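# Remove stained block from upright row, lay it flat

## Task

Pull the block with the yellow-brown stain out of the row of blocks standing on their edges and set it down lying flat on an empty part of the bench, clear of the row. Then push the row together so the grey blocks are once more standing face against face. Finish by opening the grippers and moving both arms away.

## Robot and tools

Robot: two arms, left_arm and right_arm, each ending in a two-finger gripper. Names are just labels and do not match the sides of any camera picture. Cameras: cam_head_left, cam_head_right, cam_left_wrist, cam_right_wrist, all 504x504, delivered in that order.

Scene frame: origin sits on the table surface midway between the arms; +x reaches out across the table, +z is up, and left_arm is on the +y side. Each gripper also has its own axes: fingers extend along its +z and close toward each other along its y. The reported hand point lies between the finger pads, roughly 1 cm back from the tips. Printed positions can be somewhat wrong, more so when the arm is stretched far.

Result lines: the state line shows, per arm, end_effector_position in metres and end_effector_quat_wxyz in the scene frame. grip_measured is the measured finger opening on the same -1..+1 scale you command; the final Joint positions entry per arm is that opening in metres. Readings may be off by about 1 mm. A "pose unreachable" line means the clearance check altered or blocked that arm's command; HELD marks control steps where your row was not (fully) passed on. A "Hand target" line, present only when no steps were kept back, shows where the controller is currently driving each gripper. FAULT or OVER-TEMPERATURE FAULT lines mean an arm was stopped. MOTOR HOT warns at 75 °C; 90 °C pauses that arm 10 s; 100 °C makes the arm go limp and fall. Holding loads, even while you think, heats motors.

Row format (used by both execute_actions and move): a single flat list of 14 numbers, each in [-1, 1]: left_arm dx, dy, dz, rx, ry, rz, opening, then right_arm dx, dy, dz, rx, ry, rz, opening. Always give all 14 even if one arm is idle. dx..rz are an offset, not a pose, expressed in that gripper's own axes and measured from the gripper's pose in the latest result that showed it (before any such result in the scene, or for later calls within one reply, from where the arm is when the action begins). Scale: 1.0 equals 0.6 m of translation or 180 degrees; rx, ry, rz form one rotation vector. Opening is absolute: +1 fully open (0.094 m), -1 closed. Zero offsets do not mean stay still; they pull the arm back to the reference pose.

execute_actions: argument actions is a list holding zero or one item. Empty list returns the current state with pictures. An action item {"rows": [...], "steps": n} holds 1 to 15 rows; steps 3 to 15 (default 15), each step 1/30 s; every row is measured from the same reference, not from the row before; the final row repeats if rows run out. A wait item {"steps": n} with n up to 300 counts from the last result, including your reply time. Optional pictures: true adds images. A rejected call sends nothing. The last 3 steps of an action are kept back and run while you compose your next reply.

move: target is one 14-number row as above; speed in m/s from 0.002 to 0.5 (default 0.25; rotation capped at twice that in rad/s). Grippers travel straight toward their targets, all finishing together, over 0.5 to 10 s; longer paths are cut off at 10 s. Paths ignore obstacles and the other arm. Opening is sent at the start. The result adds a move: line with the ending (done, off_target, moving, held, fault) and limits (paced means the pose was clipped; held means some steps were blocked, after which the arm may surge fast), plus each gripper's distance from its target. If only one arm is named, the other finished fine.



Control behaviour: each step the command is clipped to within 70 mm and 16 degrees of the measured pose, then solved by damped inverse kinematics with position favoured over orientation. After an action the arm continues at most to its last clipped pose, so check the result and send the remainder. Arms tend to finish a centimetre or more low and can sag further under repeated zero offsets; to hold an arm in place, send the correction back to the desired pose in the first call of a reply and zeros in later calls, aiming higher if it still droops. Joint ranges (rad): waist -2.618 to 3.054, shoulder 0 to 3.142, elbow 0 to 3.142, wrist pitch -1.571 to 1.571, wrist yaw -1.571 to 1.571, wrist roll -2.094 to 2.094; elbows never fully straighten.

Gripping: fingers go to whatever grip_measured value you command (except near ±1). To keep hold, command about 0.03 below the measured opening for a firm grip, less for a gentle one. Finger force tops out near 50 to 62 N per pad, lower on thin parts, with a brief spike on first contact. Occasionally an outside tug or push hits held or loose objects.

Avoid: knocking anything off the table, dropping or slamming the block, hard or fast contacts (faster moves and targets set deeper past contact push harder), and arms colliding or pressing on each other. Time spent, including reply time, and jerky or effortful motion count against you, so be efficient and smooth.

Each tool is called after "Emit:" by a JSON object that holds its "method" and its "body".

## Session

Emit:
{"method": "execute_actions", "body": {"actions": []}}

Scene clock: 0.00 s of 4800.00 s.
left_arm: end_effector_position=(+0.4161, +0.3531, +0.3377) grip_measured=+1.000 end_effector_quat_wxyz=(+0.762, -0.406, +0.504, +0.036) | right_arm: end_effector_position=(+0.4523, -0.3445, +0.1757) grip_measured=+1.000 end_effector_quat_wxyz=(+0.253, -0.155, +0.930, +0.217)
Joint positions: left_arm=[-0.437  1.423  0.778  1.061 -1.156 -0.247  0.094] | right_arm=[-0.234  1.839  1.633 -1.083 -0.627 -0.569  0.094]
Joint velocities: left_arm=[-0.007 -0.012 -0.012 -0.051 -0.139 -0.007  0.   ] | right_arm=[-0.002 -0.007  0.007  0.066 -0.095 -0.022  0.   ]
Hand target (left_arm): +0.417, +0.352, +0.337; +0.761, -0.402, +0.508, +0.039
Hand target (right_arm): +0.452, -0.343, +0.179; +0.257, -0.157, +0.928, +0.220

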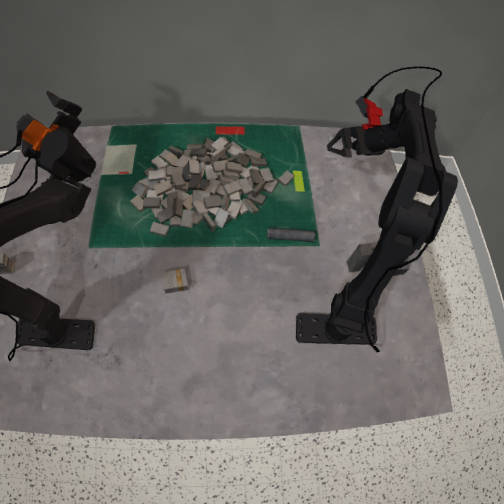

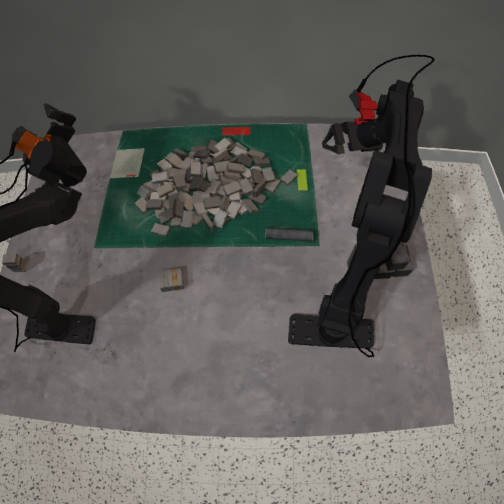

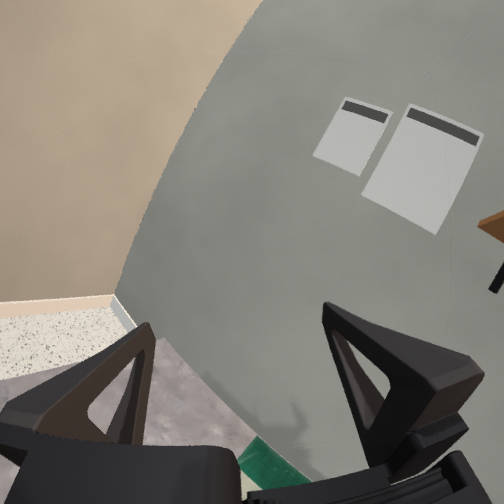

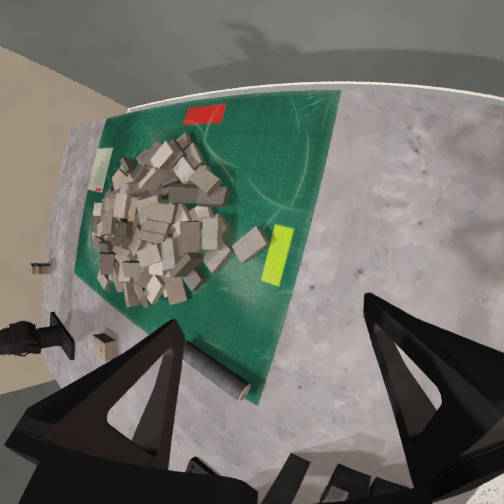

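Emit:
{"method": "zoom_image", "body": {"camera": "cam_head_left", "region": [130, 240, 230, 320]}}

Emit:
{"method": "zoom_image", "body": {"camera": "cam_head_right", "region": [130, 240, 230, 320]}}

Region (130, 240, 230, 320) of cam_head_left's 504x504 image, scaled by 5.040, with more detail than that image has; it fills the top 403 rows of this view, and the rest is white.

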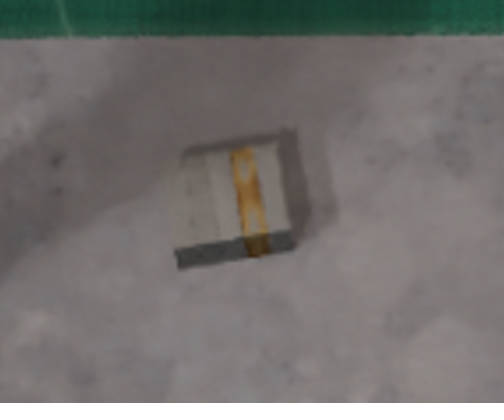

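Region (130, 240, 230, 320) of cam_head_right's 504x504 image, scaled by 5.040, with more detail than that image has; it fills the top 403 rows of this view, and the rest is white.

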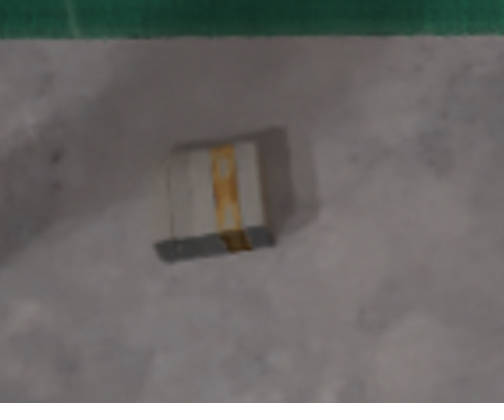

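Emit:
{"method": "move", "body": {"target": [0.213,0.05,-0.708,-0.372,0.409,-0.05,1,0,0,0,0,0,0,1]}}

Scene clock: 10.27 s of 4800.00 s.
left_arm: end_effector_position=(+0.1468, +0.0412, +0.1572) grip_measured=+1.000 end_effector_quat_wxyz=(-0.237, +0.487, -0.529, +0.654) | right_arm: end_effector_position=(+0.4522, -0.3448, +0.1755) grip_measured=+1.000 end_effector_quat_wxyz=(+0.253, -0.155, +0.930, +0.216)
Joint positions: left_arm=[-1.746  1.618  0.389  1.108 -1.292 -2.083  0.094] | right_arm=[-0.234  1.839  1.633 -1.083 -0.625 -0.569  0.094]
Joint velocities: left_arm=[ 0.056 -0.164 -0.095 -0.139  0.198 -0.007  0.   ] | right_arm=[-0.002 -0.007 -0.012  0.007 -0.037 -0.051  0.   ]
Hand target (left_arm): +0.151, +0.046, +0.151; -0.244, +0.476, -0.548, +0.643
Hand target (right_arm): +0.452, -0.344, +0.176; +0.253, -0.155, +0.930, +0.217
Off the commanded pose (left_arm): 0.013 m, 88 deg; orientation clipped at the last step of the last action.
Off the commanded pose (right_arm): 0.000 m, 0 deg.
joint sent to its limit (left arm) — the command would take joint 6 (wrist roll) past its lower limit, so that joint was sent only as far as its limit.
Kept back: nothing.
move: moving (left_arm; no rest 5 s after the path's end); limits=paced

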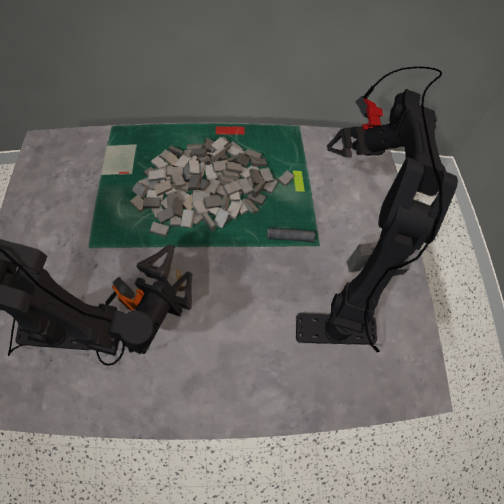

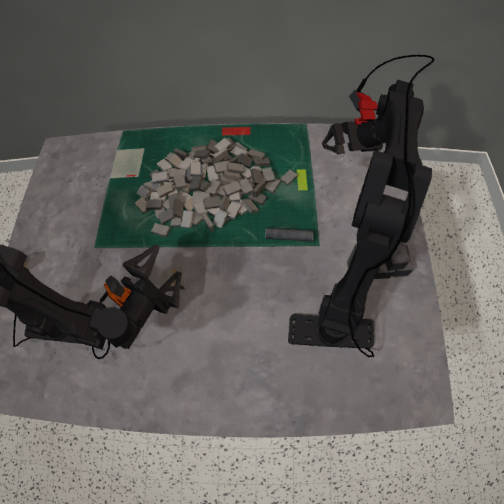

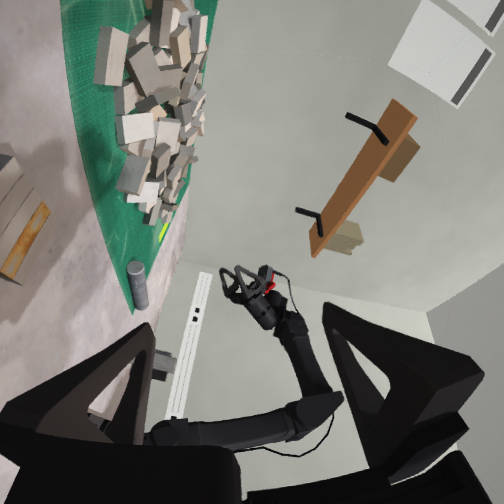

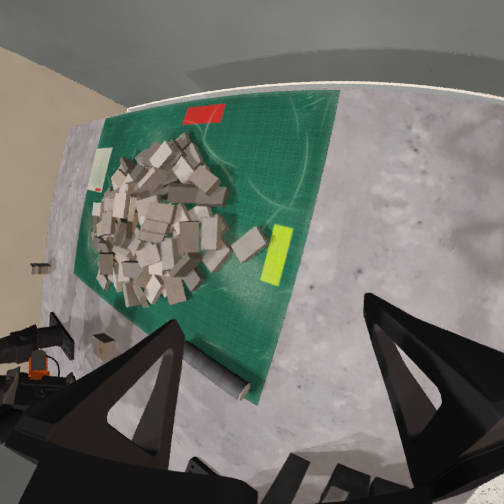

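Emit:
{"method": "move", "body": {"target": [-0.475,-0.447,-0.137,0,0,0,1,0,0,0,0,0,0,1]}}

Emit:
{"method": "move", "body": {"target": [0,0,0,0,0,0,1,0.335,0.743,0.13,-0.018,0.229,-0.379,1]}}

Scene clock: 14.33 s of 4800.00 s.
left_arm: end_effector_position=(+0.2138, +0.3924, +0.2967) grip_measured=+1.000 end_effector_quat_wxyz=(-0.439, +0.570, -0.411, +0.560) | right_arm: end_effector_position=(+0.4522, -0.3451, +0.1752) grip_measured=+1.000 end_effector_quat_wxyz=(+0.252, -0.155, +0.931, +0.215)
Joint positions: left_arm=[-1.507  0.009  0.194  1.552 -1.56  -0.115  0.094] | right_arm=[-0.234  1.839  1.633 -1.083 -0.622 -0.569  0.094]
Joint velocities: left_arm=[ 0.017  0.002 -0.002 -0.037 -0.007  0.022  0.   ] | right_arm=[0.012 0.017 0.007 0.007 0.051 0.007 0.   ]
Hand target (left_arm): +0.214, +0.402, +0.302; -0.418, +0.580, -0.398, +0.574
Hand target (right_arm): +0.452, -0.345, +0.175; +0.253, -0.155, +0.930, +0.216
Off the commanded pose (left_arm): 0.034 m, 30 deg; orientation clipped at the last step of the last action.
Off the commanded pose (right_arm): 0.000 m, 0 deg.
joint sent to its limit (left arm) — the command would take joint 2 (shoulder) past its lower limit, joint 4 (wrist pitch) past its upper limit and joint 5 (wrist yaw) past its lower limit, so those joints were sent only as far as their limits.
Kept back: nothing.
move: off_target (left_arm); limits=paced

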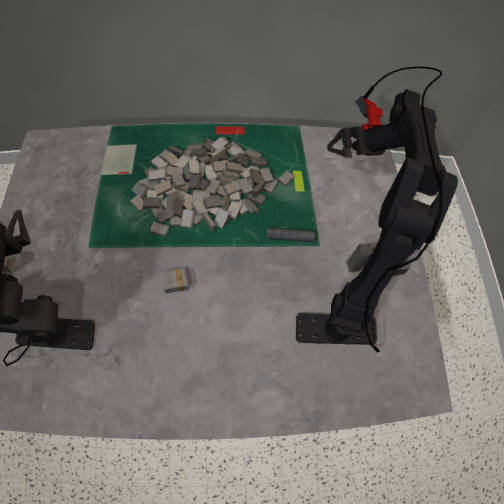

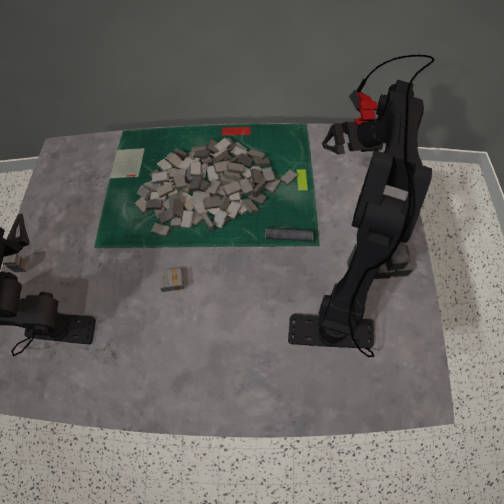

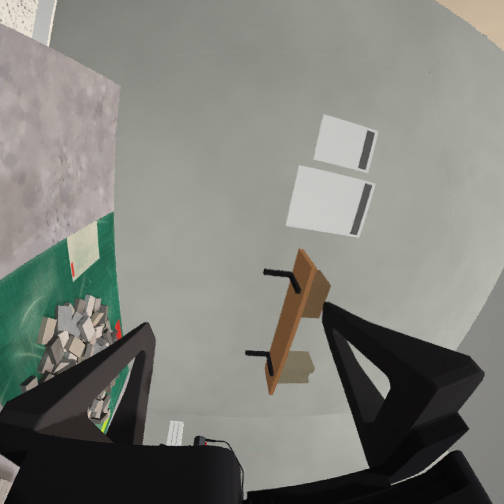

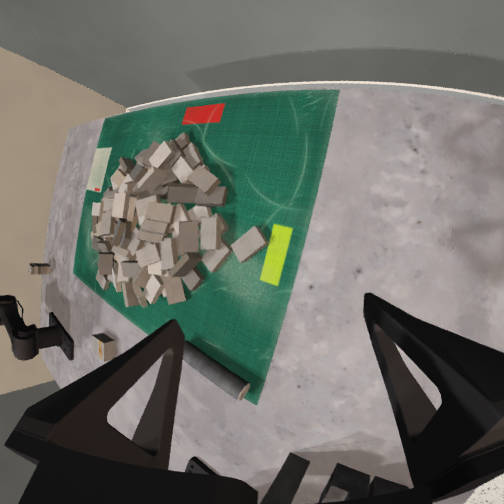

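Scene clock: 17.80 s of 4800.00 s.
left_arm: end_effector_position=(+0.2138, +0.3924, +0.2967) grip_measured=+1.000 end_effector_quat_wxyz=(-0.439, +0.570, -0.411, +0.560) | right_arm: end_effector_position=(+0.1366, +0.0328, +0.1448) grip_measured=+1.000 end_effector_quat_wxyz=(-0.007, +0.711, -0.704, +0.012)
Joint positions: left_arm=[-1.507  0.009  0.194  1.552 -1.56  -0.114  0.094] | right_arm=[ 1.402  1.918  1.782 -1.434  0.028 -0.275  0.094]
Joint velocities: left_arm=[-0.012 -0.002 -0.002 -0.051  0.007  0.007  0.   ] | right_arm=[-0.017 -0.002  0.002 -0.022  0.051 -0.037  0.   ]
Hand target (left_arm): +0.214, +0.392, +0.297; -0.439, +0.570, -0.411, +0.560
Hand target (right_arm): +0.139, +0.034, +0.148; -0.009, +0.707, -0.707, +0.015
Off the commanded pose (left_arm): 0.000 m, 0 deg.
Off the commanded pose (right_arm): 0.010 m, 2 deg.
Kept back: nothing.
move: done

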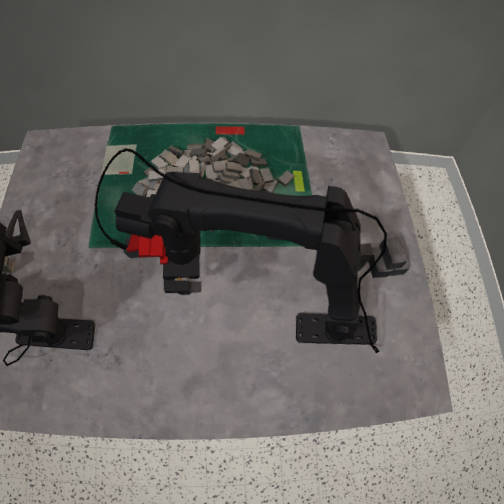

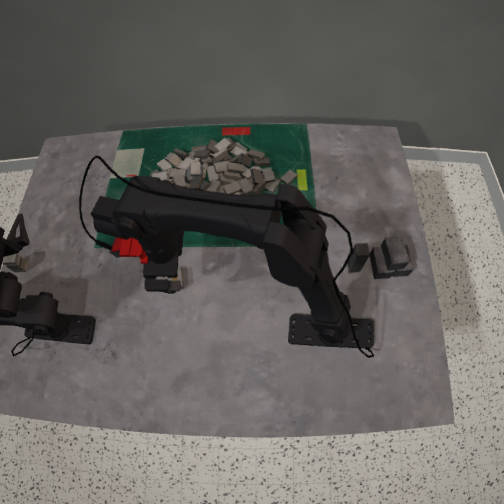

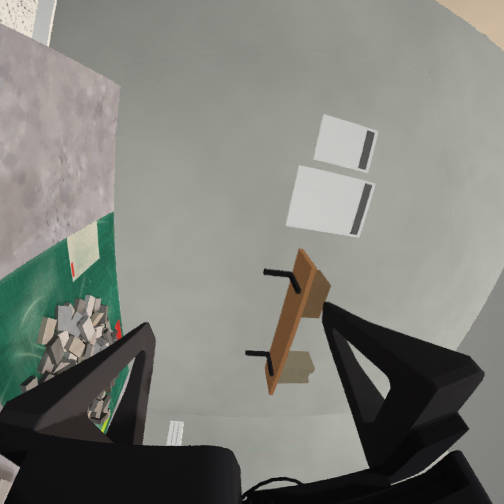

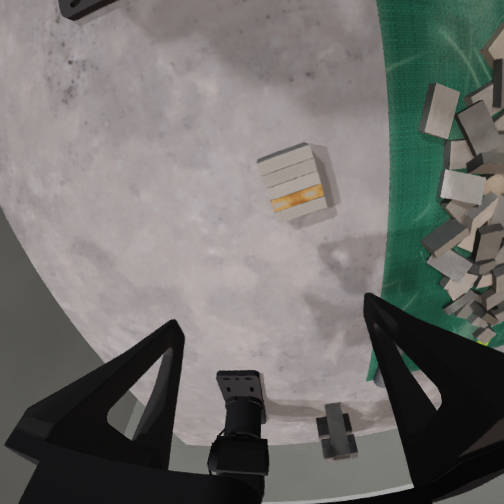

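Emit:
{"method": "move", "body": {"target": [0,0,0,0,0,0,1,-0.02,-0.02,0.085,0,0,0,1]}}

Scene clock: 19.00 s of 4800.00 s.
left_arm: end_effector_position=(+0.2138, +0.3924, +0.2967) grip_measured=+1.000 end_effector_quat_wxyz=(-0.439, +0.570, -0.411, +0.560) | right_arm: end_effector_position=(+0.1462, +0.0448, +0.0987) grip_measured=+1.000 end_effector_quat_wxyz=(-0.007, +0.710, -0.704, +0.012)
Joint positions: left_arm=[-1.507  0.009  0.194  1.552 -1.56  -0.114  0.094] | right_arm=[ 1.385  1.971  1.673 -1.271  0.029 -0.291  0.094]
Joint velocities: left_arm=[ 0.012  0.012 -0.007 -0.066  0.007 -0.022  0.   ] | right_arm=[ 0.002 -0.007  0.007 -0.051  0.051  0.11   0.   ]
Hand target (left_arm): +0.214, +0.392, +0.297; -0.439, +0.570, -0.411, +0.560
Hand target (right_arm): +0.149, +0.045, +0.094; -0.007, +0.711, -0.704, +0.012
Off the commanded pose (left_arm): 0.000 m, 0 deg.
Off the commanded pose (right_arm): 0.006 m, 0 deg.
Kept back: nothing.
move: done

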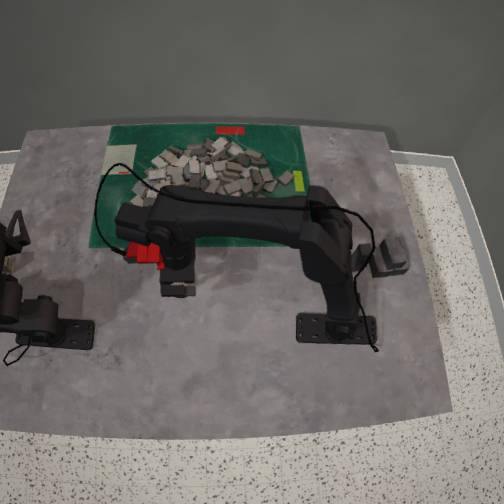

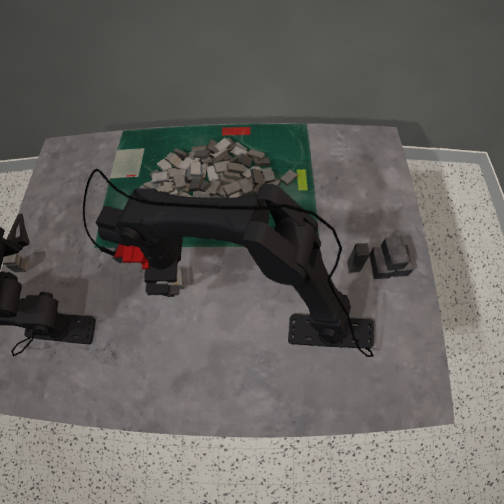

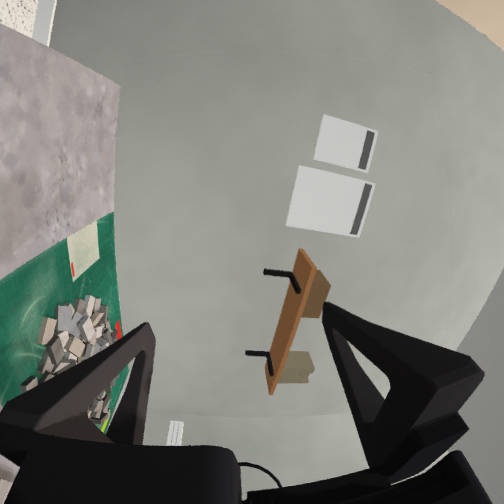

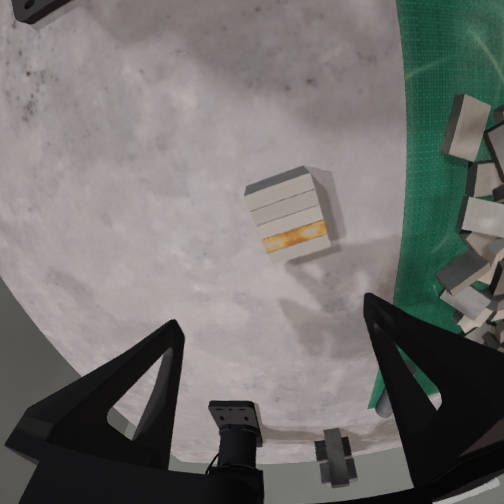

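Emit:
{"method": "move", "body": {"target": [0,0,0,0,0,0,1,-0.057,-0.037,0.05,0,0,-0.094,1]}}

Scene clock: 20.40 s of 4800.00 s.
left_arm: end_effector_position=(+0.2138, +0.3924, +0.2967) grip_measured=+1.000 end_effector_quat_wxyz=(-0.439, +0.570, -0.411, +0.560) | right_arm: end_effector_position=(+0.1620, +0.0721, +0.0679) grip_measured=+1.000 end_effector_quat_wxyz=(+0.005, +0.806, -0.592, +0.017)
Joint positions: left_arm=[-1.507  0.009  0.194  1.552 -1.56  -0.114  0.094] | right_arm=[ 1.367  2.129  1.784 -1.246  0.029 -0.603  0.094]
Joint velocities: left_arm=[ 0.007  0.007  0.002  0.022 -0.051  0.007  0.   ] | right_arm=[-0.002  0.007 -0.002 -0.037  0.037 -0.037  0.   ]
Hand target (left_arm): +0.214, +0.392, +0.297; -0.439, +0.570, -0.411, +0.560
Hand target (right_arm): +0.168, +0.079, +0.069; -0.005, +0.806, -0.591, +0.013
Off the commanded pose (left_arm): 0.000 m, 0 deg.
Off the commanded pose (right_arm): 0.010 m, 1 deg.
Kept back: nothing.
move: done

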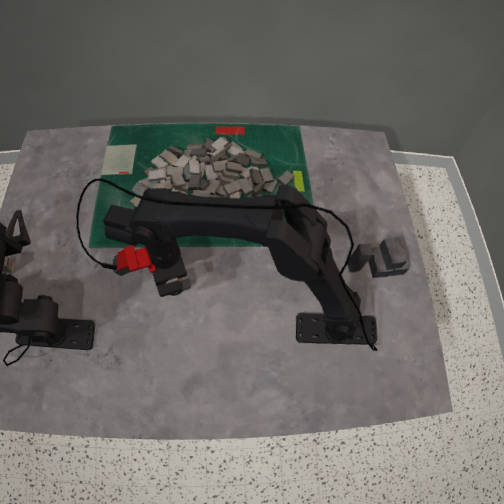

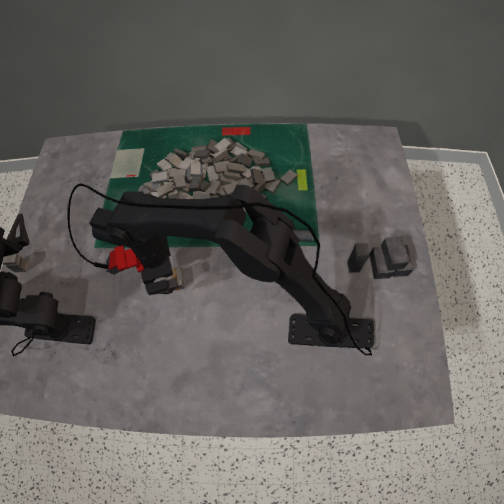

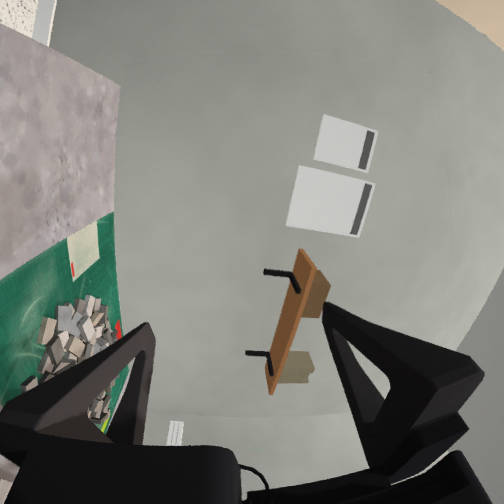

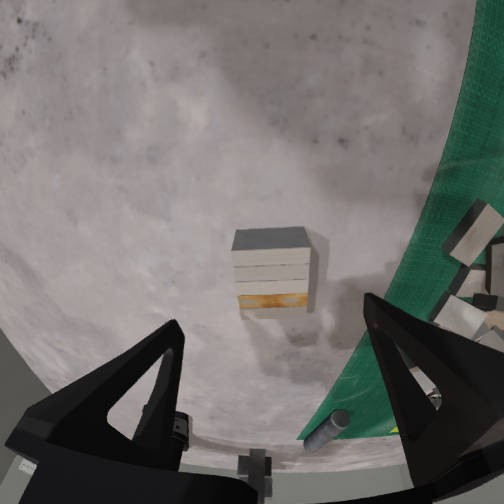

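Emit:
{"method": "move", "body": {"target": [0,0,0,0,0,0,1,0,0,0.045,0,0,0,0.4]}}

Scene clock: 21.53 s of 4800.00 s.
left_arm: end_effector_position=(+0.2138, +0.3924, +0.2967) grip_measured=+1.000 end_effector_quat_wxyz=(-0.439, +0.570, -0.411, +0.560) | right_arm: end_effector_position=(+0.1623, +0.0733, +0.0505) grip_measured=+0.402 end_effector_quat_wxyz=(-0.002, +0.806, -0.591, +0.014)
Joint positions: left_arm=[-1.507  0.009  0.194  1.552 -1.56  -0.114  0.094] | right_arm=[ 1.367  2.129  1.715 -1.162  0.029 -0.605  0.066]
Joint velocities: left_arm=[ 0.012 -0.017  0.002  0.066  0.022 -0.007  0.   ] | right_arm=[ 0.002 -0.022  0.002 -0.007  0.051 -0.007  0.   ]
Hand target (left_arm): +0.214, +0.392, +0.297; -0.439, +0.570, -0.411, +0.560
Hand target (right_arm): +0.162, +0.071, +0.041; +0.005, +0.806, -0.592, +0.017
Off the commanded pose (left_arm): 0.000 m, 0 deg.
Off the commanded pose (right_arm): 0.010 m, 1 deg.
Kept back: nothing.
move: done

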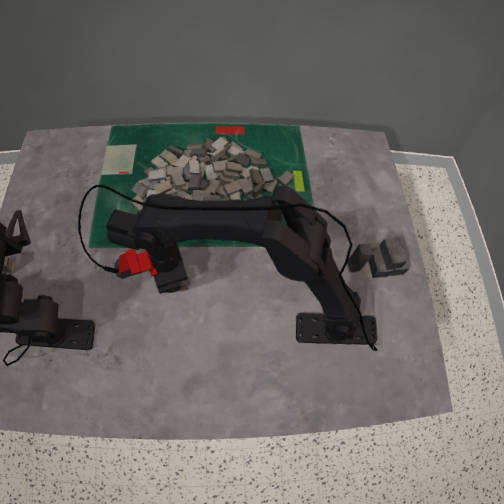

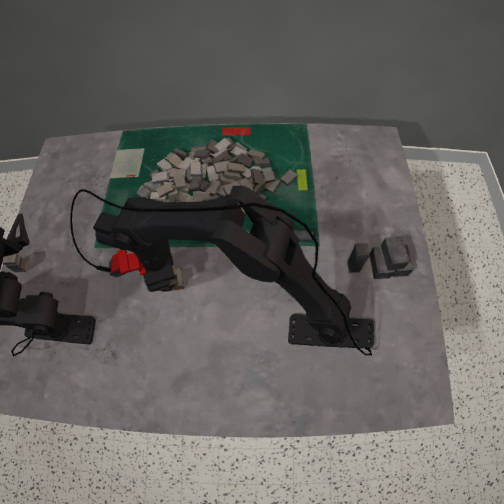

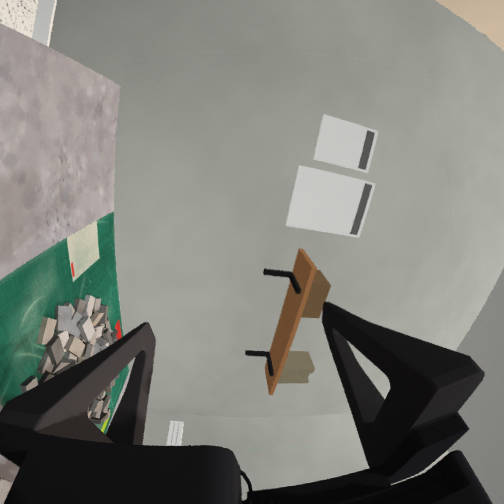

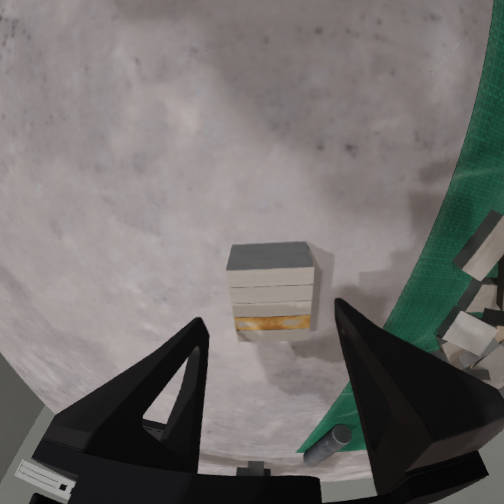

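Emit:
{"method": "move", "body": {"target": [0,0,0,0,0,0,1,0.015,0,0.03,0,0,0,0.4]}}

Scene clock: 22.67 s of 4800.00 s.
left_arm: end_effector_position=(+0.2138, +0.3924, +0.2967) grip_measured=+1.000 end_effector_quat_wxyz=(-0.439, +0.570, -0.411, +0.560) | right_arm: end_effector_position=(+0.1622, +0.0656, +0.0315) grip_measured=+0.402 end_effector_quat_wxyz=(+0.004, +0.807, -0.591, +0.017)
Joint positions: left_arm=[-1.507  0.009  0.194  1.552 -1.56  -0.114  0.094] | right_arm=[ 1.361  2.129  1.637 -1.097  0.029 -0.611  0.066]
Joint velocities: left_arm=[ 0.002  0.007 -0.027 -0.007  0.007  0.022  0.   ] | right_arm=[-0.017  0.007  0.002  0.022 -0.037 -0.037 -0.   ]
Hand target (left_arm): +0.214, +0.392, +0.297; -0.439, +0.570, -0.411, +0.560
Hand target (right_arm): +0.165, +0.065, +0.033; -0.002, +0.806, -0.591, +0.015
Off the commanded pose (left_arm): 0.000 m, 0 deg.
Off the commanded pose (right_arm): 0.004 m, 1 deg.
Kept back: nothing.
move: done

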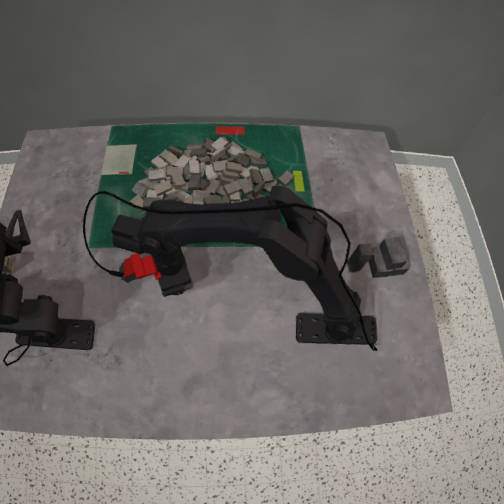

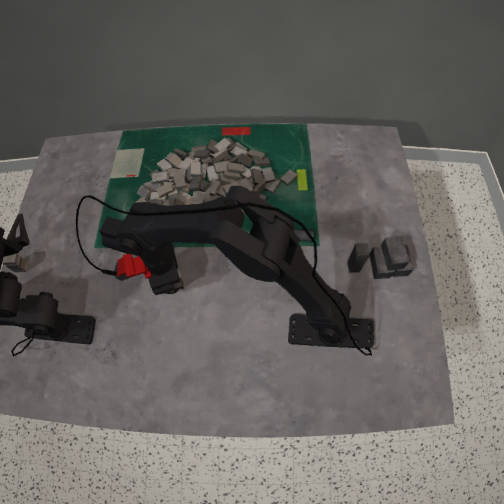

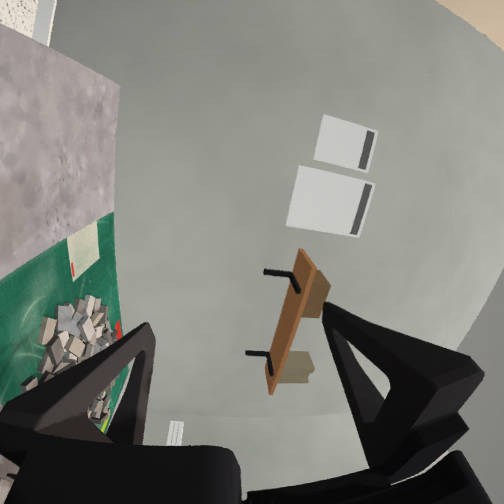

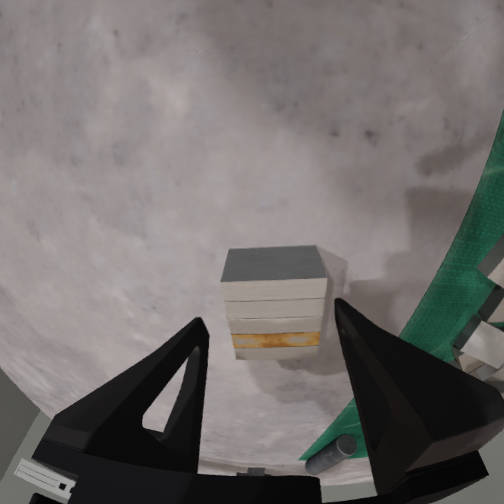

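Emit:
{"method": "move", "body": {"target": [0,0,0,0,0,0,1,0.03,-0.003,0.02,0,0,0,0.4]}}

Scene clock: 23.80 s of 4800.00 s.
left_arm: end_effector_position=(+0.2138, +0.3924, +0.2967) grip_measured=+1.000 end_effector_quat_wxyz=(-0.439, +0.570, -0.411, +0.560) | right_arm: end_effector_position=(+0.1668, +0.0497, +0.0172) grip_measured=+0.402 end_effector_quat_wxyz=(+0.012, +0.806, -0.591, +0.019)
Joint positions: left_arm=[-1.507  0.009  0.194  1.552 -1.56  -0.114  0.094] | right_arm=[ 1.337  2.109  1.547 -1.043  0.028 -0.635  0.066]
Joint velocities: left_arm=[-0.007  0.012 -0.012  0.022 -0.081  0.051  0.   ] | right_arm=[-0.007  0.017 -0.002 -0.095  0.007 -0.022  0.002]
Hand target (left_arm): +0.214, +0.392, +0.297; -0.439, +0.570, -0.411, +0.560
Hand target (right_arm): +0.170, +0.049, +0.020; +0.004, +0.807, -0.591, +0.017
Off the commanded pose (left_arm): 0.000 m, 0 deg.
Off the commanded pose (right_arm): 0.004 m, 1 deg.
Kept back: nothing.
move: done

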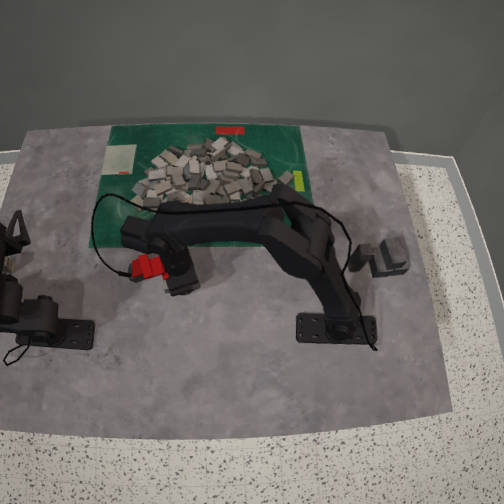

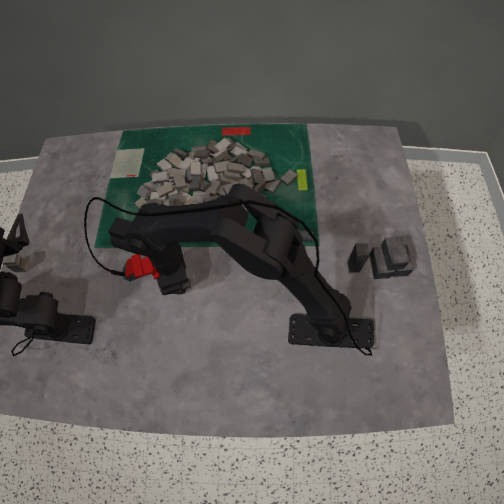

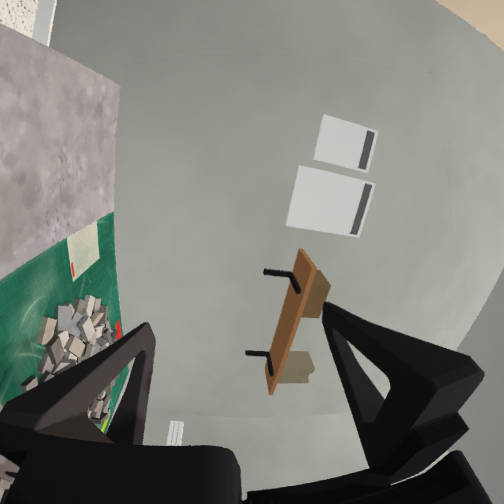

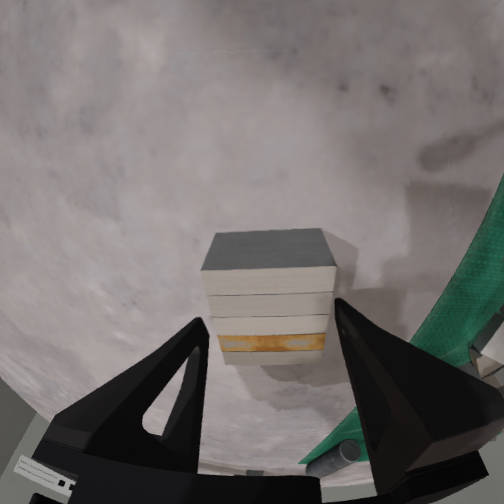

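Emit:
{"method": "move", "body": {"target": [0,0,0,0,0,0,1,0,0,0,0,0,0,0.1]}}

Emit:
{"method": "move", "body": {"target": [0,0,0,0,0,0,1,0,0,-0.02,0,0,0,0.1], "speed": 0.03}}

Scene clock: 24.73 s of 4800.00 s.
left_arm: end_effector_position=(+0.2138, +0.3924, +0.2967) grip_measured=+1.000 end_effector_quat_wxyz=(-0.439, +0.570, -0.411, +0.560) | right_arm: end_effector_position=(+0.1669, +0.0499, +0.0172) grip_measured=+0.102 end_effector_quat_wxyz=(+0.012, +0.806, -0.591, +0.019)
Joint positions: left_arm=[-1.507  0.009  0.194  1.552 -1.56  -0.114  0.094] | right_arm=[ 1.337  2.109  1.547 -1.042  0.028 -0.635  0.052]
Joint velocities: left_arm=[-0.012 -0.002  0.007  0.051 -0.037  0.022  0.   ] | right_arm=[-0.002  0.007  0.017  0.022 -0.007 -0.022  0.   ]
Hand target (left_arm): +0.214, +0.392, +0.297; -0.439, +0.570, -0.411, +0.560
Hand target (right_arm): +0.167, +0.050, +0.017; +0.012, +0.806, -0.591, +0.019
Off the commanded pose (left_arm): 0.000 m, 0 deg.
Off the commanded pose (right_arm): 0.000 m, 0 deg.
Kept back: nothing.
move: done

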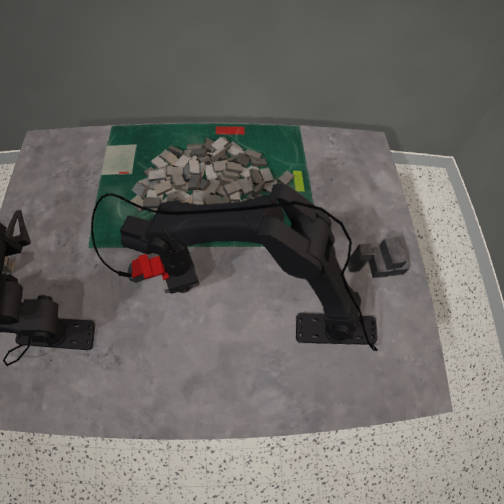

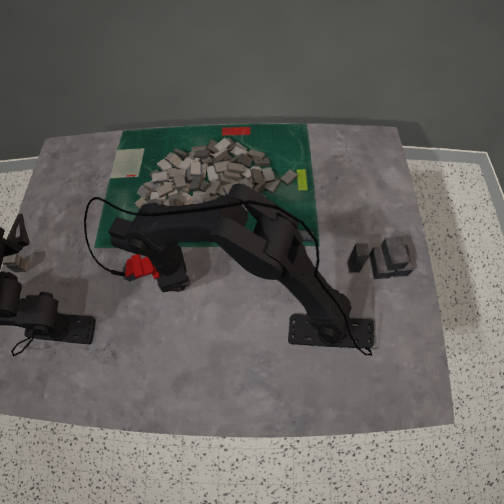

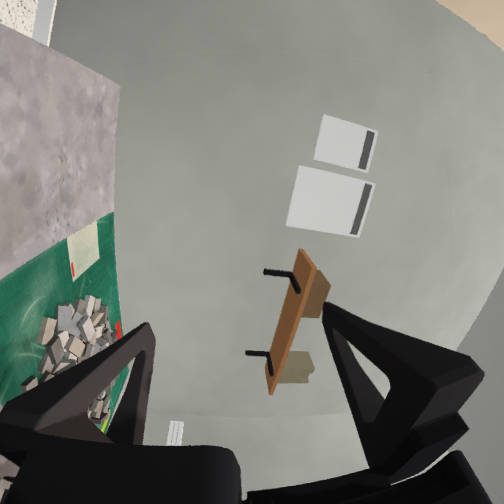

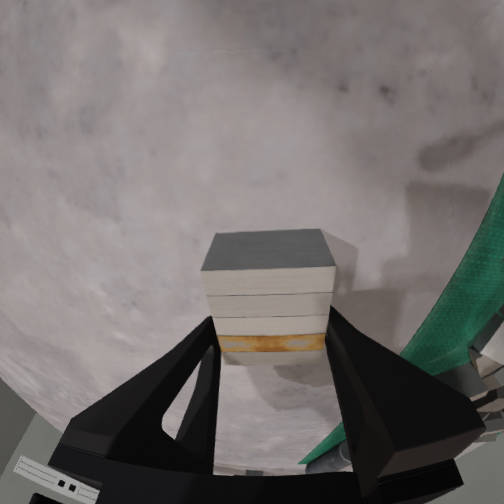

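Scene clock: 25.43 s of 4800.00 s.
left_arm: end_effector_position=(+0.2138, +0.3924, +0.2967) grip_measured=+1.000 end_effector_quat_wxyz=(-0.439, +0.570, -0.411, +0.560) | right_arm: end_effector_position=(+0.1665, +0.0478, +0.0173) grip_measured=+0.102 end_effector_quat_wxyz=(+0.016, +0.806, -0.591, +0.021)
Joint positions: left_arm=[-1.507  0.009  0.194  1.552 -1.56  -0.114  0.094] | right_arm=[ 1.337  2.109  1.547 -1.051  0.03  -0.635  0.052]
Joint velocities: left_arm=[ 0.002 -0.012  0.007 -0.037 -0.007 -0.037  0.   ] | right_arm=[-0.002 -0.002 -0.017  0.007 -0.007 -0.007  0.001]
Hand target (left_arm): +0.214, +0.392, +0.297; -0.439, +0.570, -0.411, +0.560
Hand target (right_arm): +0.167, +0.050, +0.029; +0.011, +0.806, -0.591, +0.018
Off the commanded pose (left_arm): 0.000 m, 0 deg.
Off the commanded pose (right_arm): 0.012 m, 0 deg.
Kept back: nothing.
move: off_target (right_arm)

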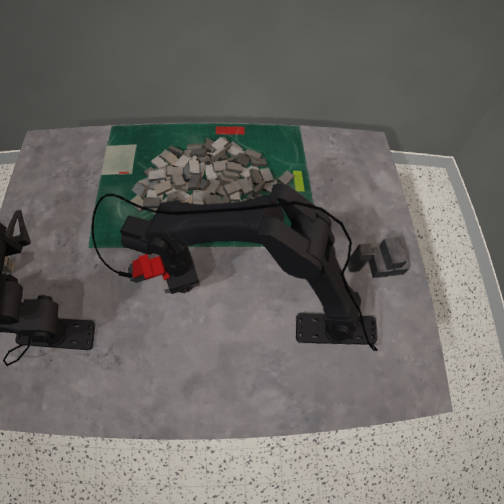

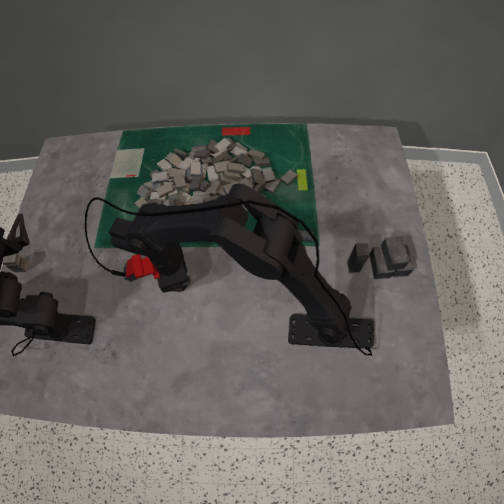

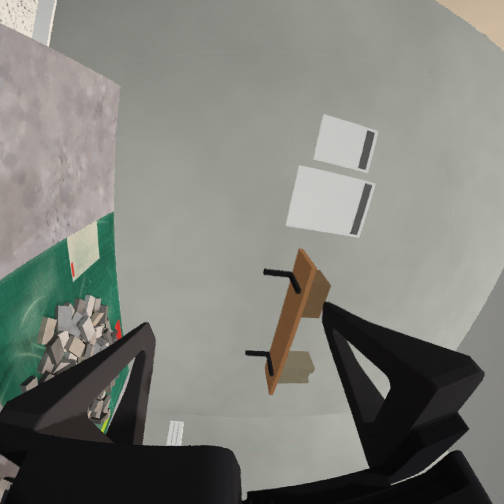

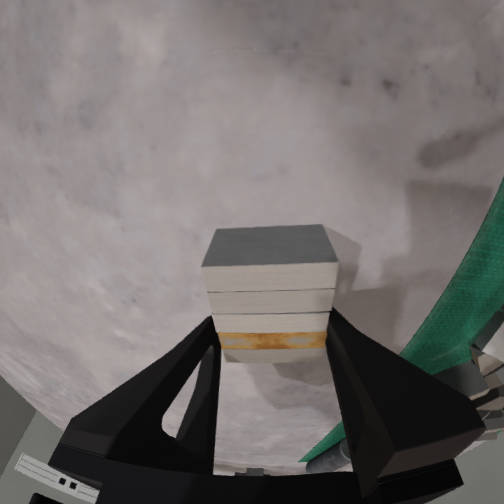

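Emit:
{"method": "move", "body": {"target": [0,0,0,0,0,0,1,0,0,0,0,0,0,-0.3]}}

Emit:
{"method": "move", "body": {"target": [0,0,0,0,0,0,1,0,0,-0.05,0,0,0,-0.3], "speed": 0.03}}

Scene clock: 26.37 s of 4800.00 s.
left_arm: end_effector_position=(+0.2138, +0.3924, +0.2967) grip_measured=+1.000 end_effector_quat_wxyz=(-0.439, +0.570, -0.411, +0.560) | right_arm: end_effector_position=(+0.1672, +0.0480, +0.0173) grip_measured=-0.068 end_effector_quat_wxyz=(+0.014, +0.806, -0.591, +0.022)
Joint positions: left_arm=[-1.507  0.009  0.194  1.552 -1.56  -0.114  0.094] | right_arm=[ 1.337  2.109  1.547 -1.049  0.034 -0.635  0.044]
Joint velocities: left_arm=[ 0.002 -0.007 -0.027 -0.051 -0.022 -0.037  0.   ] | right_arm=[-0.002 -0.007 -0.007 -0.037 -0.007 -0.022 -0.   ]
Hand target (left_arm): +0.214, +0.392, +0.297; -0.439, +0.570, -0.411, +0.560
Hand target (right_arm): +0.166, +0.048, +0.017; +0.016, +0.806, -0.591, +0.021
Off the commanded pose (left_arm): 0.000 m, 0 deg.
Off the commanded pose (right_arm): 0.001 m, 0 deg.
Kept back: nothing.
move: done

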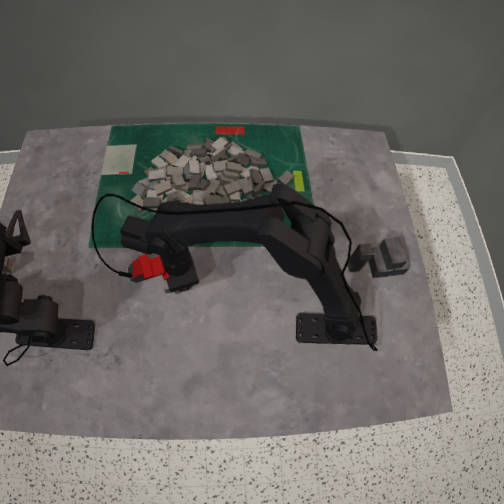

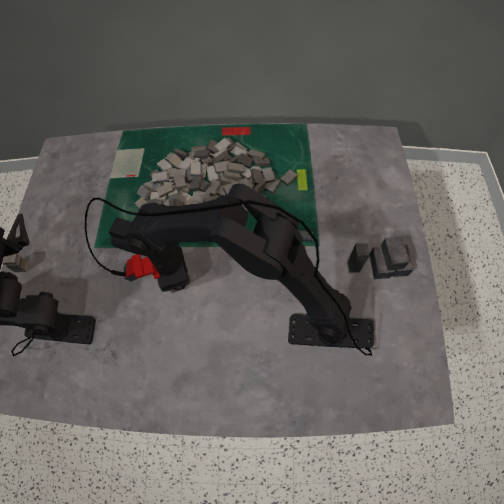

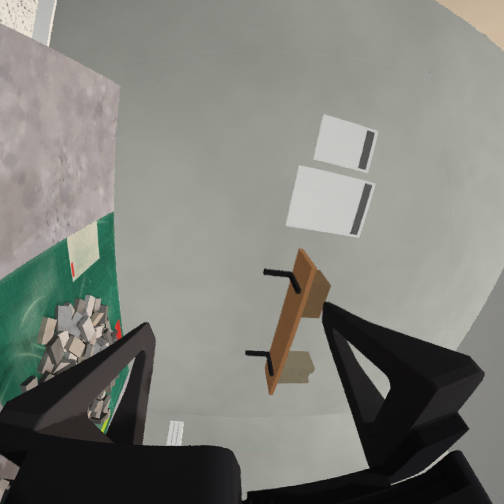

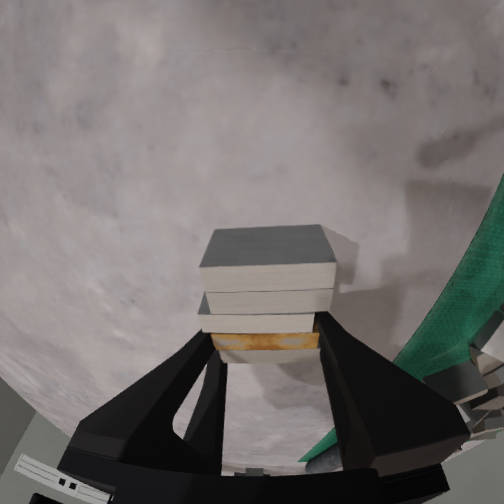

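Scene clock: 27.63 s of 4800.00 s.
left_arm: end_effector_position=(+0.2138, +0.3924, +0.2967) grip_measured=+1.000 end_effector_quat_wxyz=(-0.439, +0.570, -0.411, +0.560) | right_arm: end_effector_position=(+0.1655, +0.0431, +0.0295) grip_measured=-0.068 end_effector_quat_wxyz=(+0.031, +0.806, -0.590, +0.027)
Joint positions: left_arm=[-1.507  0.009  0.194  1.552 -1.56  -0.114  0.094] | right_arm=[ 1.337  2.109  1.596 -1.133  0.034 -0.635  0.044]
Joint velocities: left_arm=[ 0.007 -0.007 -0.007 -0.022 -0.022 -0.051  0.   ] | right_arm=[-0.012  0.002  0.002 -0.037  0.007  0.007  0.   ]
Hand target (left_arm): +0.214, +0.392, +0.297; -0.439, +0.570, -0.411, +0.560
Hand target (right_arm): +0.167, +0.049, +0.047; +0.014, +0.806, -0.591, +0.022
Off the commanded pose (left_arm): 0.000 m, 0 deg.
Off the commanded pose (right_arm): 0.019 m, 2 deg.
Kept back: nothing.
move: off_target (right_arm)

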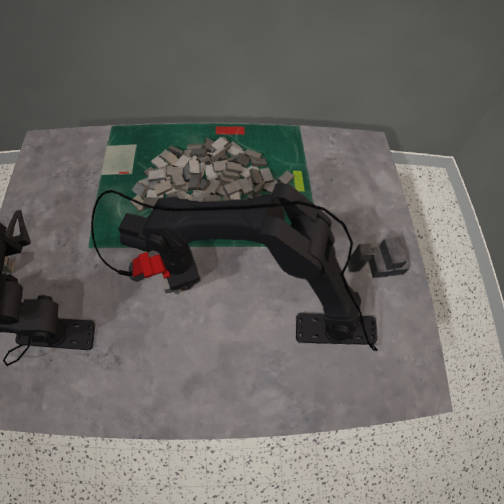

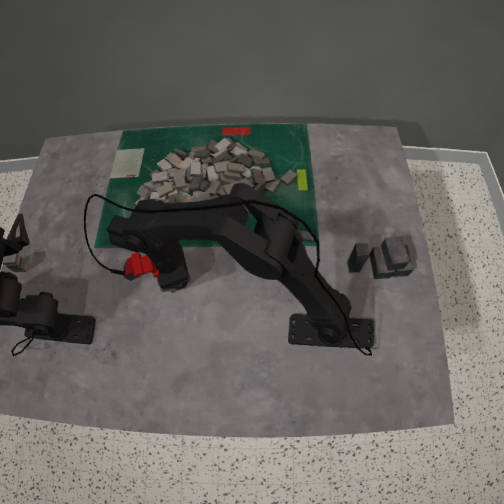

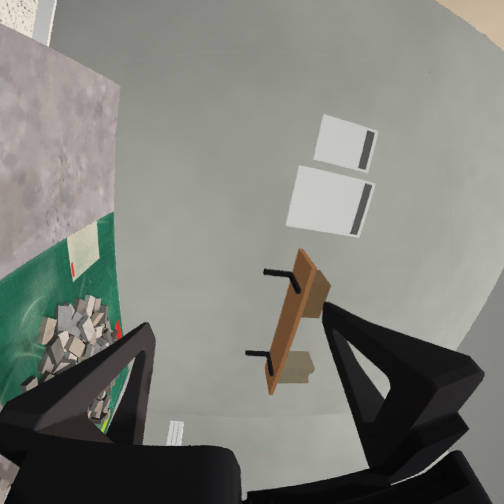

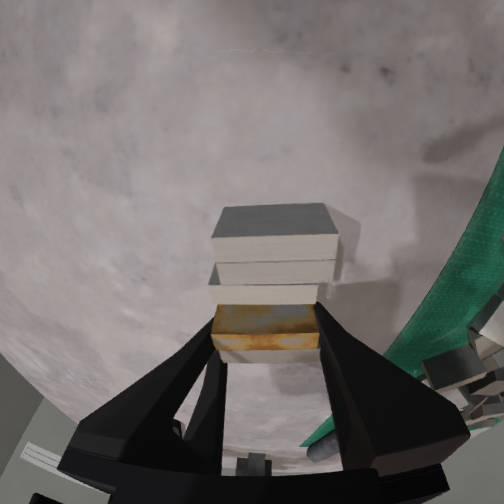

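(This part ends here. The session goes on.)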